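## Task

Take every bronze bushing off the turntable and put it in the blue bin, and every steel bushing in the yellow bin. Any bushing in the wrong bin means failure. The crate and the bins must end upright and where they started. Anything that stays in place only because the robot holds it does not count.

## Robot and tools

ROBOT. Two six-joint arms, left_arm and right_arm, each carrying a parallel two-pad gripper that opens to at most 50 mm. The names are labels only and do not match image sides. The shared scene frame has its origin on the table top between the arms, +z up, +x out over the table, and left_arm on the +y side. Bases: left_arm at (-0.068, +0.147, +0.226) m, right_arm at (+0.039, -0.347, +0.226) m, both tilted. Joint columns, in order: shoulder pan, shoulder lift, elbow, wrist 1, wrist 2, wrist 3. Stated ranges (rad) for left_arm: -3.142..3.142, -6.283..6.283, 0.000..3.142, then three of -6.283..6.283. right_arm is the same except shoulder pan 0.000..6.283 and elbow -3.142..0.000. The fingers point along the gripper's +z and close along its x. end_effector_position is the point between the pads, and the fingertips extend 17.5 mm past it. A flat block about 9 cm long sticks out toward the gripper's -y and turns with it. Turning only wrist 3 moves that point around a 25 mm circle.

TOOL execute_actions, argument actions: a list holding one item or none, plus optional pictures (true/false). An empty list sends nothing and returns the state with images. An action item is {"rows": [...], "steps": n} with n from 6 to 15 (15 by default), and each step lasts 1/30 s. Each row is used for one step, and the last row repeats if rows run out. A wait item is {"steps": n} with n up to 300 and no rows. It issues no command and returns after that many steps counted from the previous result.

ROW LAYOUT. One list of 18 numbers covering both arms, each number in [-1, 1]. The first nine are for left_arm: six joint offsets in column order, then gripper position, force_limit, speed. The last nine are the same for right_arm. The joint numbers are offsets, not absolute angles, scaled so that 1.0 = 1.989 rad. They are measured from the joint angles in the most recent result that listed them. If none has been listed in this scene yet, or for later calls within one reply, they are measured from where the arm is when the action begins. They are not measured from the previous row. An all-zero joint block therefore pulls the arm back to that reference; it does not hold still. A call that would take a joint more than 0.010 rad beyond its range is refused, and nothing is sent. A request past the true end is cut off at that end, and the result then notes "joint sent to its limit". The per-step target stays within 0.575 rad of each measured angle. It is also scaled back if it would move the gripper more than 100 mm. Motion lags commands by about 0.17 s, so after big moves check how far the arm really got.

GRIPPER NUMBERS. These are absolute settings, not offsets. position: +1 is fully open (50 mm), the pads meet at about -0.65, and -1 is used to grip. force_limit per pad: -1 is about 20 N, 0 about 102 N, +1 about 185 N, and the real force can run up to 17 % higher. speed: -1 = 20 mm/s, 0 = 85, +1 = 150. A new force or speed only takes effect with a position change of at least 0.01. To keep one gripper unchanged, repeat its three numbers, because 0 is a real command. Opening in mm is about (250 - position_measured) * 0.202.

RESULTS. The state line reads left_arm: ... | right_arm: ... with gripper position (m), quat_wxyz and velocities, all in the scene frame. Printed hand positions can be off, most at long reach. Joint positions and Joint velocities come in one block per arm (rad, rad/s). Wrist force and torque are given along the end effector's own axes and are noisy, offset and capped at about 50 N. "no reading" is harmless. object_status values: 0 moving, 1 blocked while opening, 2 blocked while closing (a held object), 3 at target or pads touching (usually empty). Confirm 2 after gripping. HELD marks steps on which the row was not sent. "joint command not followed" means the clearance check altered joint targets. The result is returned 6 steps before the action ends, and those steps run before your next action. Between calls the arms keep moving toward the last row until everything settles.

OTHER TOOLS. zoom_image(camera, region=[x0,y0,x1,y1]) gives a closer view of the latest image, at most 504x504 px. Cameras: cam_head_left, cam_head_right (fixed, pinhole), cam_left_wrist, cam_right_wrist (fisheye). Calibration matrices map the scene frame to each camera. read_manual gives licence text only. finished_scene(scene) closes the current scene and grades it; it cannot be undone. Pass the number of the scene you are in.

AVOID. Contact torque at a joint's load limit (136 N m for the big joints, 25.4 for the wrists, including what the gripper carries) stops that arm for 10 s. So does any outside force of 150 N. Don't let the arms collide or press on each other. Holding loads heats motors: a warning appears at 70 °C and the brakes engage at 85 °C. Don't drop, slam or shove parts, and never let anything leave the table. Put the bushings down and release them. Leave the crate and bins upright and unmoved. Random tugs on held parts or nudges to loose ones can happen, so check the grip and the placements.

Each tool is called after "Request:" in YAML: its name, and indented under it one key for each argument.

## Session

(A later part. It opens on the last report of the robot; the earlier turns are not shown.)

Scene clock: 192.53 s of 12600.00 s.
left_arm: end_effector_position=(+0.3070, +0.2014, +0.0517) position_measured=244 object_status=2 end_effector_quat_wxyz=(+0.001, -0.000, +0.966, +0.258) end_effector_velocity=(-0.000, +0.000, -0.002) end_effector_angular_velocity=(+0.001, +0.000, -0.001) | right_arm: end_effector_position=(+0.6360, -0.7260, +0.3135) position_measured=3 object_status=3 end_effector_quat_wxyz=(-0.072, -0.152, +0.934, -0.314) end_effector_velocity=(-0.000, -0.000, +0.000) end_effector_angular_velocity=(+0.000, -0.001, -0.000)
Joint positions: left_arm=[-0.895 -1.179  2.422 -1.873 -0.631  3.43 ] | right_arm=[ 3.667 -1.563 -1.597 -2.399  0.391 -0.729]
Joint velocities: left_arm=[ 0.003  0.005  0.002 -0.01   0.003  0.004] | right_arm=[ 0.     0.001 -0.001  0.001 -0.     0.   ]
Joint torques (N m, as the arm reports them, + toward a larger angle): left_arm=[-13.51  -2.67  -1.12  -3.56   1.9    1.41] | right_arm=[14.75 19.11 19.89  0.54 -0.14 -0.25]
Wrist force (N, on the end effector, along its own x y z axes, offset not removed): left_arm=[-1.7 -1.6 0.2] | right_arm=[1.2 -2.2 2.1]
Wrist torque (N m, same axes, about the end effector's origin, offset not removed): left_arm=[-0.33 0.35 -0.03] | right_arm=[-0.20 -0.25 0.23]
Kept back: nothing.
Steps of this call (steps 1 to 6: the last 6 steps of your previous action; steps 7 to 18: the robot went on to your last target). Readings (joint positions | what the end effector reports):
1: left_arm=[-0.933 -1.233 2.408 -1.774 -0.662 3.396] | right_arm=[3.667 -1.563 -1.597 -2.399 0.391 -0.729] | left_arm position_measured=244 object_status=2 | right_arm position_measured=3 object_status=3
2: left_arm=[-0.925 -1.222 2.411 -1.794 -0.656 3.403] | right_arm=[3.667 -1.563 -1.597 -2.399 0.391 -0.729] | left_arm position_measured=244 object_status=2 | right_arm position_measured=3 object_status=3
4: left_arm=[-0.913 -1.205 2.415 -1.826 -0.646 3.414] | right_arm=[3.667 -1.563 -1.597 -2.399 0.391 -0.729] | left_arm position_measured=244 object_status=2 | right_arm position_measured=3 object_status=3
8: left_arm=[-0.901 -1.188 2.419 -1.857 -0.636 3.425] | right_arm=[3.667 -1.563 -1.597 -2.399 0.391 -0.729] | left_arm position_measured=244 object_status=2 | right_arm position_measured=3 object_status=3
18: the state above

Request:
execute_actions:
  actions:
    - {"rows": [[0.0013,0.0019,0.0005,-0.0033,0.0011,0.0012,-1,-0.4,-0.5,0,0,0,0,0,0,1,0,0],[0.0013,0.0019,0.0005,-0.0033,0.0011,0.0012,-1,-0.4,-0.5,0,0,0,0,0,0,1,0,0],[0.0013,0.0019,0.0005,-0.0033,0.0011,0.0012,-1,-0.4,-0.5,0,0,0,0,0,0,1,0,0],[0.0013,0.0019,0.0005,-0.0033,0.0011,0.0012,-1,-0.4,-0.5,0,0,0,0,0,0,1,0,0],[0.0013,0.0019,0.0005,-0.0033,0.0011,0.0012,-1,-0.4,-0.5,0,0,0,0,0,0,1,0,0],[0.0013,0.0019,0.0005,-0.0033,0.0011,0.0012,-1,-0.4,-0.5,0,0,0,0,0,0,1,0,0],[0.0013,0.0019,0.0005,-0.0033,0.0011,0.0012,-1,-0.4,-0.5,0,0,0,0,0,0,1,0,0],[0.0013,0.0019,0.0005,-0.0033,0.0011,0.0012,-1,-0.4,-0.5,0,0,0,0,0,0,1,0,0],[0.0013,0.0019,0.0005,-0.0033,0.0011,0.0012,-0.28,-0.4,-0.3,0,0,0,0,0,0,1,0,0]],"steps":15}

Request:
execute_actions:
  actions:
    - {"steps":12}

Scene clock: 193.27 s of 12600.00 s.
left_arm: end_effector_position=(+0.3069, +0.2016, +0.0504) position_measured=241 object_status=0 end_effector_quat_wxyz=(+0.001, -0.000, +0.966, +0.259) end_effector_velocity=(+0.000, -0.000, -0.001) end_effector_angular_velocity=(-0.000, -0.001, -0.000) | right_arm: end_effector_position=(+0.6360, -0.7260, +0.3135) position_measured=3 object_status=3 end_effector_quat_wxyz=(-0.072, -0.152, +0.934, -0.314) end_effector_velocity=(-0.000, -0.000, +0.000) end_effector_angular_velocity=(+0.000, +0.001, +0.000)
Joint positions: left_arm=[-0.892 -1.175  2.422 -1.879 -0.629  3.433] | right_arm=[ 3.667 -1.563 -1.597 -2.399  0.391 -0.729]
Joint velocities: left_arm=[ 0.002  0.004  0.    -0.007  0.002  0.002] | right_arm=[ 0.     0.001 -0.    -0.001  0.001 -0.001]
Joint torques (N m, as the arm reports them, + toward a larger angle): left_arm=[-13.4   -4.24  -0.06  -3.35   1.85   1.31] | right_arm=[15.37 19.34 20.15  0.66 -0.12 -0.13]
Wrist force (N, on the end effector, along its own x y z axes, offset not removed): left_arm=[-1.1 -2.0 0.8] | right_arm=[1.1 -3.7 -1.4]
Wrist torque (N m, same axes, about the end effector's origin, offset not removed): left_arm=[-0.38 0.27 -0.08] | right_arm=[-0.84 -0.18 -0.02]
Steps of this call (steps 1 to 13: the robot went on to your last target; steps 14 to 22: the first 9 steps of this action). Readings (joint positions | what the end effector reports):
14: left_arm=[-0.894 -1.178 2.422 -1.874 -0.630 3.431] | right_arm=[3.667 -1.563 -1.597 -2.399 0.391 -0.729] | left_arm position_measured=244 object_status=2 | right_arm position_measured=3 object_status=3
15: left_arm=[-0.894 -1.178 2.422 -1.875 -0.630 3.431] | right_arm=[3.667 -1.563 -1.597 -2.399 0.391 -0.729] | left_arm position_measured=244 object_status=2 | right_arm position_measured=3 object_status=3
17: left_arm=[-0.893 -1.177 2.422 -1.876 -0.630 3.432] | right_arm=[3.667 -1.563 -1.597 -2.399 0.391 -0.729] | left_arm position_measured=244 object_status=2 | right_arm position_measured=3 object_status=3
21: left_arm=[-0.893 -1.176 2.422 -1.878 -0.629 3.432] | right_arm=[3.667 -1.563 -1.597 -2.399 0.391 -0.729] | left_arm position_measured=244 object_status=2 | right_arm position_measured=3 object_status=3
22: the state above

Scene clock: 193.67 s of 12600.00 s.
left_arm: end_effector_position=(+0.3069, +0.2016, +0.0502) position_measured=194 object_status=3 end_effector_quat_wxyz=(+0.001, -0.000, +0.966, +0.259) end_effector_velocity=(-0.001, +0.001, -0.000) end_effector_angular_velocity=(+0.001, +0.001, -0.001) | right_arm: end_effector_position=(+0.6360, -0.7260, +0.3135) position_measured=3 object_status=3 end_effector_quat_wxyz=(-0.072, -0.152, +0.934, -0.314) end_effector_velocity=(-0.000, -0.000, +0.000) end_effector_angular_velocity=(-0.000, -0.000, -0.000)
Joint positions: left_arm=[-0.892 -1.175  2.423 -1.879 -0.629  3.433] | right_arm=[ 3.667 -1.563 -1.597 -2.399  0.391 -0.729]
Joint velocities: left_arm=[ 0.     0.     0.001 -0.     0.     0.   ] | right_arm=[ 0.     0.     0.    -0.001  0.     0.001]
Joint torques (N m, as the arm reports them, + toward a larger angle): left_arm=[-13.92  -3.39  -0.69  -3.36   1.8    1.43] | right_arm=[15.05 18.96 19.8   0.52 -0.04 -0.08]
Wrist force (N, on the end effector, along its own x y z axes, offset not removed): left_arm=[-0.6 -1.7 -0.3] | right_arm=[-1.5 0.3 0.9]
Wrist torque (N m, same axes, about the end effector's origin, offset not removed): left_arm=[-0.28 0.16 -0.06] | right_arm=[0.19 0.53 0.16]
Kept back: nothing.
Steps of this call (steps 1 to 6: the last 6 steps of your previous action; steps 7 to 12: the robot went on to your last target). Readings (joint positions | what the end effector reports):
1: left_arm=[-0.892 -1.175 2.422 -1.879 -0.629 3.433] | right_arm=[3.667 -1.563 -1.597 -2.399 0.391 -0.729] | left_arm position_measured=230 object_status=0 | right_arm position_measured=3 object_status=3
2: left_arm=[-0.892 -1.175 2.422 -1.879 -0.629 3.433] | right_arm=[3.667 -1.563 -1.597 -2.399 0.391 -0.729] | left_arm position_measured=220 object_status=0 | right_arm position_measured=3 object_status=3
4: left_arm=[-0.892 -1.175 2.422 -1.879 -0.629 3.433] | right_arm=[3.667 -1.563 -1.597 -2.399 0.391 -0.729] | left_arm position_measured=199 object_status=0 | right_arm position_measured=3 object_status=3
8: left_arm=[-0.892 -1.175 2.423 -1.879 -0.629 3.433] | right_arm=[3.667 -1.563 -1.597 -2.399 0.391 -0.729] | left_arm position_measured=194 object_status=0 | right_arm position_measured=3 object_status=3
12: the state above

Request:
execute_actions:
  actions:
    - {"rows": [[-0.0021,-0.0029,-0.0008,0.0052,-0.0017,-0.0019,-0.28,-0.4,-0.3,0,0,0,0,0,0,1,0,0],[-0.006,-0.0086,-0.0022,0.0151,-0.005,-0.0054,-0.28,-0.4,-0.3,0,0,0,0,0,0,1,0,0],[-0.0114,-0.0163,-0.0042,0.0286,-0.0095,-0.0103,-0.28,-0.4,-0.3,0,0,0,0,0,0,1,0,0],[-0.0178,-0.0254,-0.0065,0.0447,-0.0148,-0.0161,-0.28,-0.4,-0.3,0,0,0,0,0,0,1,0,0],[-0.0251,-0.0357,-0.0092,0.0628,-0.0207,-0.0226,-0.28,-0.4,-0.3,0,0,0,0,0,0,1,0,0],[-0.0328,-0.0466,-0.012,0.0821,-0.0271,-0.0295,-0.28,-0.4,-0.3,0,0,0,0,0,0,1,0,0],[-0.0405,-0.0576,-0.0149,0.1015,-0.0335,-0.0365,-0.28,-0.4,-0.3,0,0,0,0,0,0,1,0,0],[-0.0482,-0.0686,-0.0177,0.1208,-0.0399,-0.0434,-0.28,-0.4,-0.3,0,0,0,0,0,0,1,0,0],[-0.0571,-0.079,-0.0234,0.1418,-0.0476,-0.0501,-0.28,-0.4,-0.3,0,0,0,0,0,0,1,0,0],[-0.0661,-0.0894,-0.029,0.1627,-0.0553,-0.0568,-0.28,-0.4,-0.3,0,0,0,0,0,0,1,0,0],[-0.075,-0.0999,-0.0347,0.1837,-0.063,-0.0634,-0.28,-0.4,-0.3,0,0,0,0,0,0,1,0,0],[-0.0829,-0.1091,-0.0397,0.2023,-0.0698,-0.0694,-0.28,-0.4,-0.3,0,0,0,0,0,0,1,0,0],[-0.0899,-0.1172,-0.0441,0.2186,-0.0758,-0.0746,-0.28,-0.4,-0.3,0,0,0,0,0,0,1,0,0],[-0.0948,-0.123,-0.0472,0.2302,-0.08,-0.0783,-0.28,-0.4,-0.3,0,0,0,0,0,0,1,0,0],[-0.0978,-0.1265,-0.0491,0.2372,-0.0826,-0.0805,-0.28,-0.4,-0.3,0,0,0,0,0,0,1,0,0]],"steps":15}

Request:
execute_actions:
  actions:
    - {"steps":24}
  pictures: true

Scene clock: 194.60 s of 12600.00 s.
left_arm: end_effector_position=(+0.3086, +0.1990, +0.0761) position_measured=194 object_status=3 end_effector_quat_wxyz=(+0.002, -0.002, +0.967, +0.256) end_effector_velocity=(+0.006, -0.009, +0.197) end_effector_angular_velocity=(-0.024, -0.015, +0.015) | right_arm: end_effector_position=(+0.6360, -0.7260, +0.3135) position_measured=3 object_status=3 end_effector_quat_wxyz=(-0.072, -0.152, +0.934, -0.314) end_effector_velocity=(-0.000, -0.000, +0.000) end_effector_angular_velocity=(-0.000, -0.000, +0.001)
Joint positions: left_arm=[-0.938 -1.239  2.405 -1.771 -0.667  3.391] | right_arm=[ 3.667 -1.563 -1.597 -2.399  0.391 -0.729]
Joint velocities: left_arm=[-0.344 -0.484 -0.131  0.824 -0.283 -0.305] | right_arm=[-0.     0.    -0.    -0.    -0.001 -0.001]
Joint torques (N m, as the arm reports them, + toward a larger angle): left_arm=[-34.48 -31.71 -28.88   3.29  -3.31  -2.04] | right_arm=[15.61 18.78 20.42  0.59 -0.06 -0.06]
Wrist force (N, on the end effector, along its own x y z axes, offset not removed): left_arm=[-0.7 -1.8 1.2] | right_arm=[-0.8 -5.8 -2.6]
Wrist torque (N m, same axes, about the end effector's origin, offset not removed): left_arm=[-0.29 0.18 -0.02] | right_arm=[-1.16 0.05 0.20]
Steps of this call (steps 1 to 15: the robot went on to your last target; steps 16 to 19: nothing new was sent; steps 20 to 28: the first 9 steps of this action). Readings (joint positions | what the end effector reports):
20: left_arm=[-0.892 -1.175 2.423 -1.879 -0.629 3.433] | right_arm=[3.667 -1.563 -1.597 -2.399 0.391 -0.729] | left_arm position_measured=194 object_status=3 | right_arm position_measured=3 object_status=3
21: left_arm=[-0.892 -1.175 2.423 -1.879 -0.629 3.433] | right_arm=[3.667 -1.563 -1.597 -2.399 0.391 -0.729] | left_arm position_measured=194 object_status=3 | right_arm position_measured=3 object_status=3
23: left_arm=[-0.897 -1.182 2.421 -1.868 -0.633 3.428] | right_arm=[3.667 -1.563 -1.597 -2.399 0.391 -0.729] | left_arm position_measured=194 object_status=3 | right_arm position_measured=3 object_status=3
27: left_arm=[-0.927 -1.224 2.409 -1.798 -0.658 3.401] | right_arm=[3.667 -1.563 -1.597 -2.399 0.391 -0.729] | left_arm position_measured=194 object_status=3 | right_arm position_measured=3 object_status=3
28: the state above

Scene clock: 195.40 s of 12600.00 s.
left_arm: end_effector_position=(+0.3068, +0.2014, +0.1649) position_measured=194 object_status=3 end_effector_quat_wxyz=(+0.001, -0.000, +0.966, +0.258) end_effector_velocity=(-0.000, +0.001, +0.003) end_effector_angular_velocity=(+0.001, +0.000, +0.001) | right_arm: end_effector_position=(+0.6360, -0.7260, +0.3135) position_measured=3 object_status=3 end_effector_quat_wxyz=(-0.072, -0.152, +0.934, -0.314) end_effector_velocity=(+0.000, +0.000, -0.000) end_effector_angular_velocity=(-0.000, +0.001, +0.000)
Joint positions: left_arm=[-1.086 -1.426  2.325 -1.409 -0.792  3.273] | right_arm=[ 3.667 -1.563 -1.597 -2.399  0.391 -0.729]
Joint velocities: left_arm=[-0.004 -0.006 -0.003  0.012 -0.004 -0.004] | right_arm=[-0.    -0.001  0.    -0.     0.     0.   ]
Joint torques (N m, as the arm reports them, + toward a larger angle): left_arm=[-25.98 -18.35 -30.02   1.06  -1.99  -0.78] | right_arm=[15.04 18.58 20.05  0.58 -0.14 -0.23]
Wrist force (N, on the end effector, along its own x y z axes, offset not removed): left_arm=[-0.9 -1.3 1.3] | right_arm=[-1.8 1.6 -2.8]
Wrist torque (N m, same axes, about the end effector's origin, offset not removed): left_arm=[-0.27 0.21 -0.01] | right_arm=[0.29 0.42 -0.02]
Kept back: nothing.
Steps of this call (steps 1 to 6: the last 6 steps of your previous action; steps 7 to 24: the robot went on to your last target). Readings (joint positions | what the end effector reports):
1: left_arm=[-0.950 -1.256 2.400 -1.741 -0.677 3.381] | right_arm=[3.667 -1.563 -1.597 -2.399 0.391 -0.729] | left_arm position_measured=194 object_status=3 | right_arm position_measured=3 object_status=3
2: left_arm=[-0.964 -1.274 2.394 -1.709 -0.688 3.369] | right_arm=[3.667 -1.563 -1.597 -2.399 0.391 -0.729] | left_arm position_measured=194 object_status=3 | right_arm position_measured=3 object_status=3
4: left_arm=[-0.993 -1.311 2.379 -1.640 -0.713 3.345] | right_arm=[3.667 -1.563 -1.597 -2.399 0.391 -0.729] | left_arm position_measured=194 object_status=3 | right_arm position_measured=3 object_status=3
8: left_arm=[-1.047 -1.378 2.348 -1.507 -0.759 3.303] | right_arm=[3.667 -1.563 -1.597 -2.399 0.391 -0.729] | left_arm position_measured=194 object_status=3 | right_arm position_measured=3 object_status=3
24: the state above
camera_calibration (this result's frames):
cam_left_wrist: T_world_to_cam=[[-0.998451, 0.0540662, 0.0131407, 0.297835], [0.0482387, 0.723449, 0.688691, -0.265513], [0.0277283, 0.688258, -0.724936, 0.118001], [0, 0, 0, 1]] pos_world=[0.306909, 0.0947673, 0.264486]
cam_right_wrist: T_world_to_cam=[[-0.932392, -0.252484, 0.258643, 0.32778], [-0.326723, 0.894777, -0.304346, 0.952083], [-0.154586, -0.368274, -0.916776, 0.26695], [0, 0, 0, 1]] pos_world=[0.657953, -0.670832, 0.449718]

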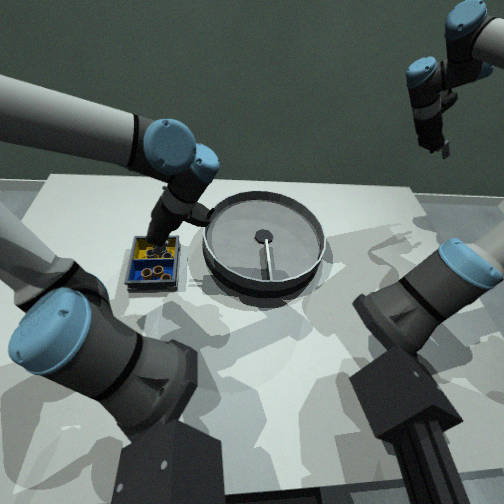

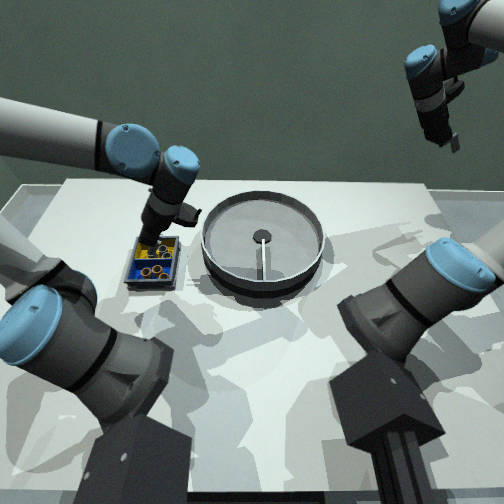

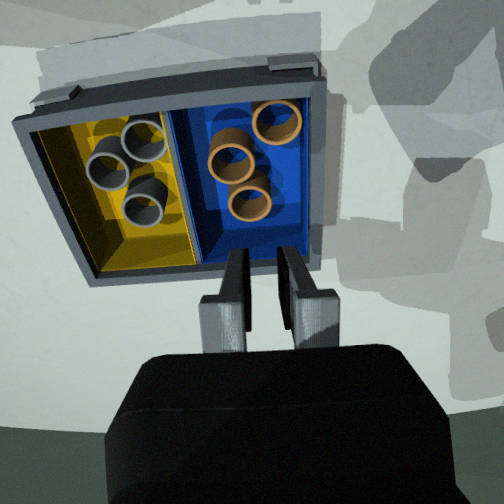

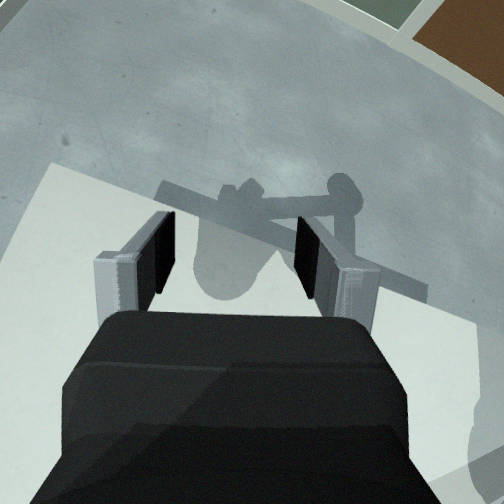

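Request:
zoom_image:
  camera: "cam_head_right"
  region: [190, 180, 340, 310]

Request:
zoom_image:
  camera: "cam_head_left"
  region: [110, 180, 340, 310]

Region (190, 180, 340, 310) of cam_head_right's 504x504 image, scaled by 3.360, with more detail than that image has; it fills the top 437 rows of this view, and the rest is white.

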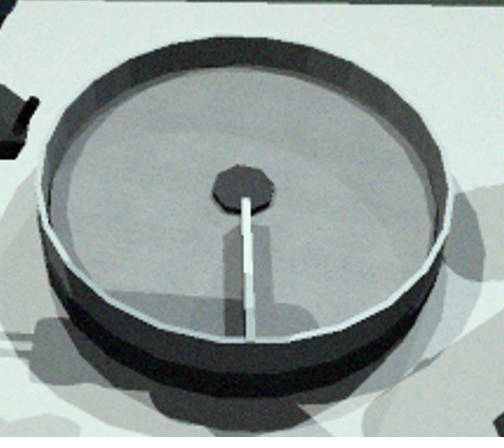

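Region (110, 180, 340, 310) of cam_head_left's 504x504 image, scaled by 2.191, with more detail than that image has; it fills the top 285 rows of this view, and the rest is white.

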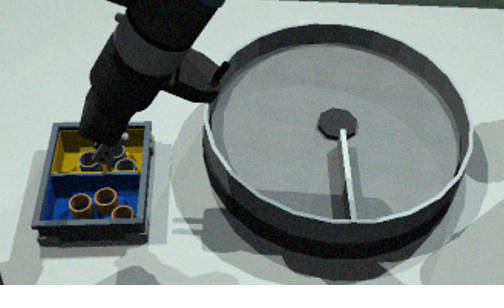

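Request:
finished_scene:
  scene: 2

The scene is finished: the task was done.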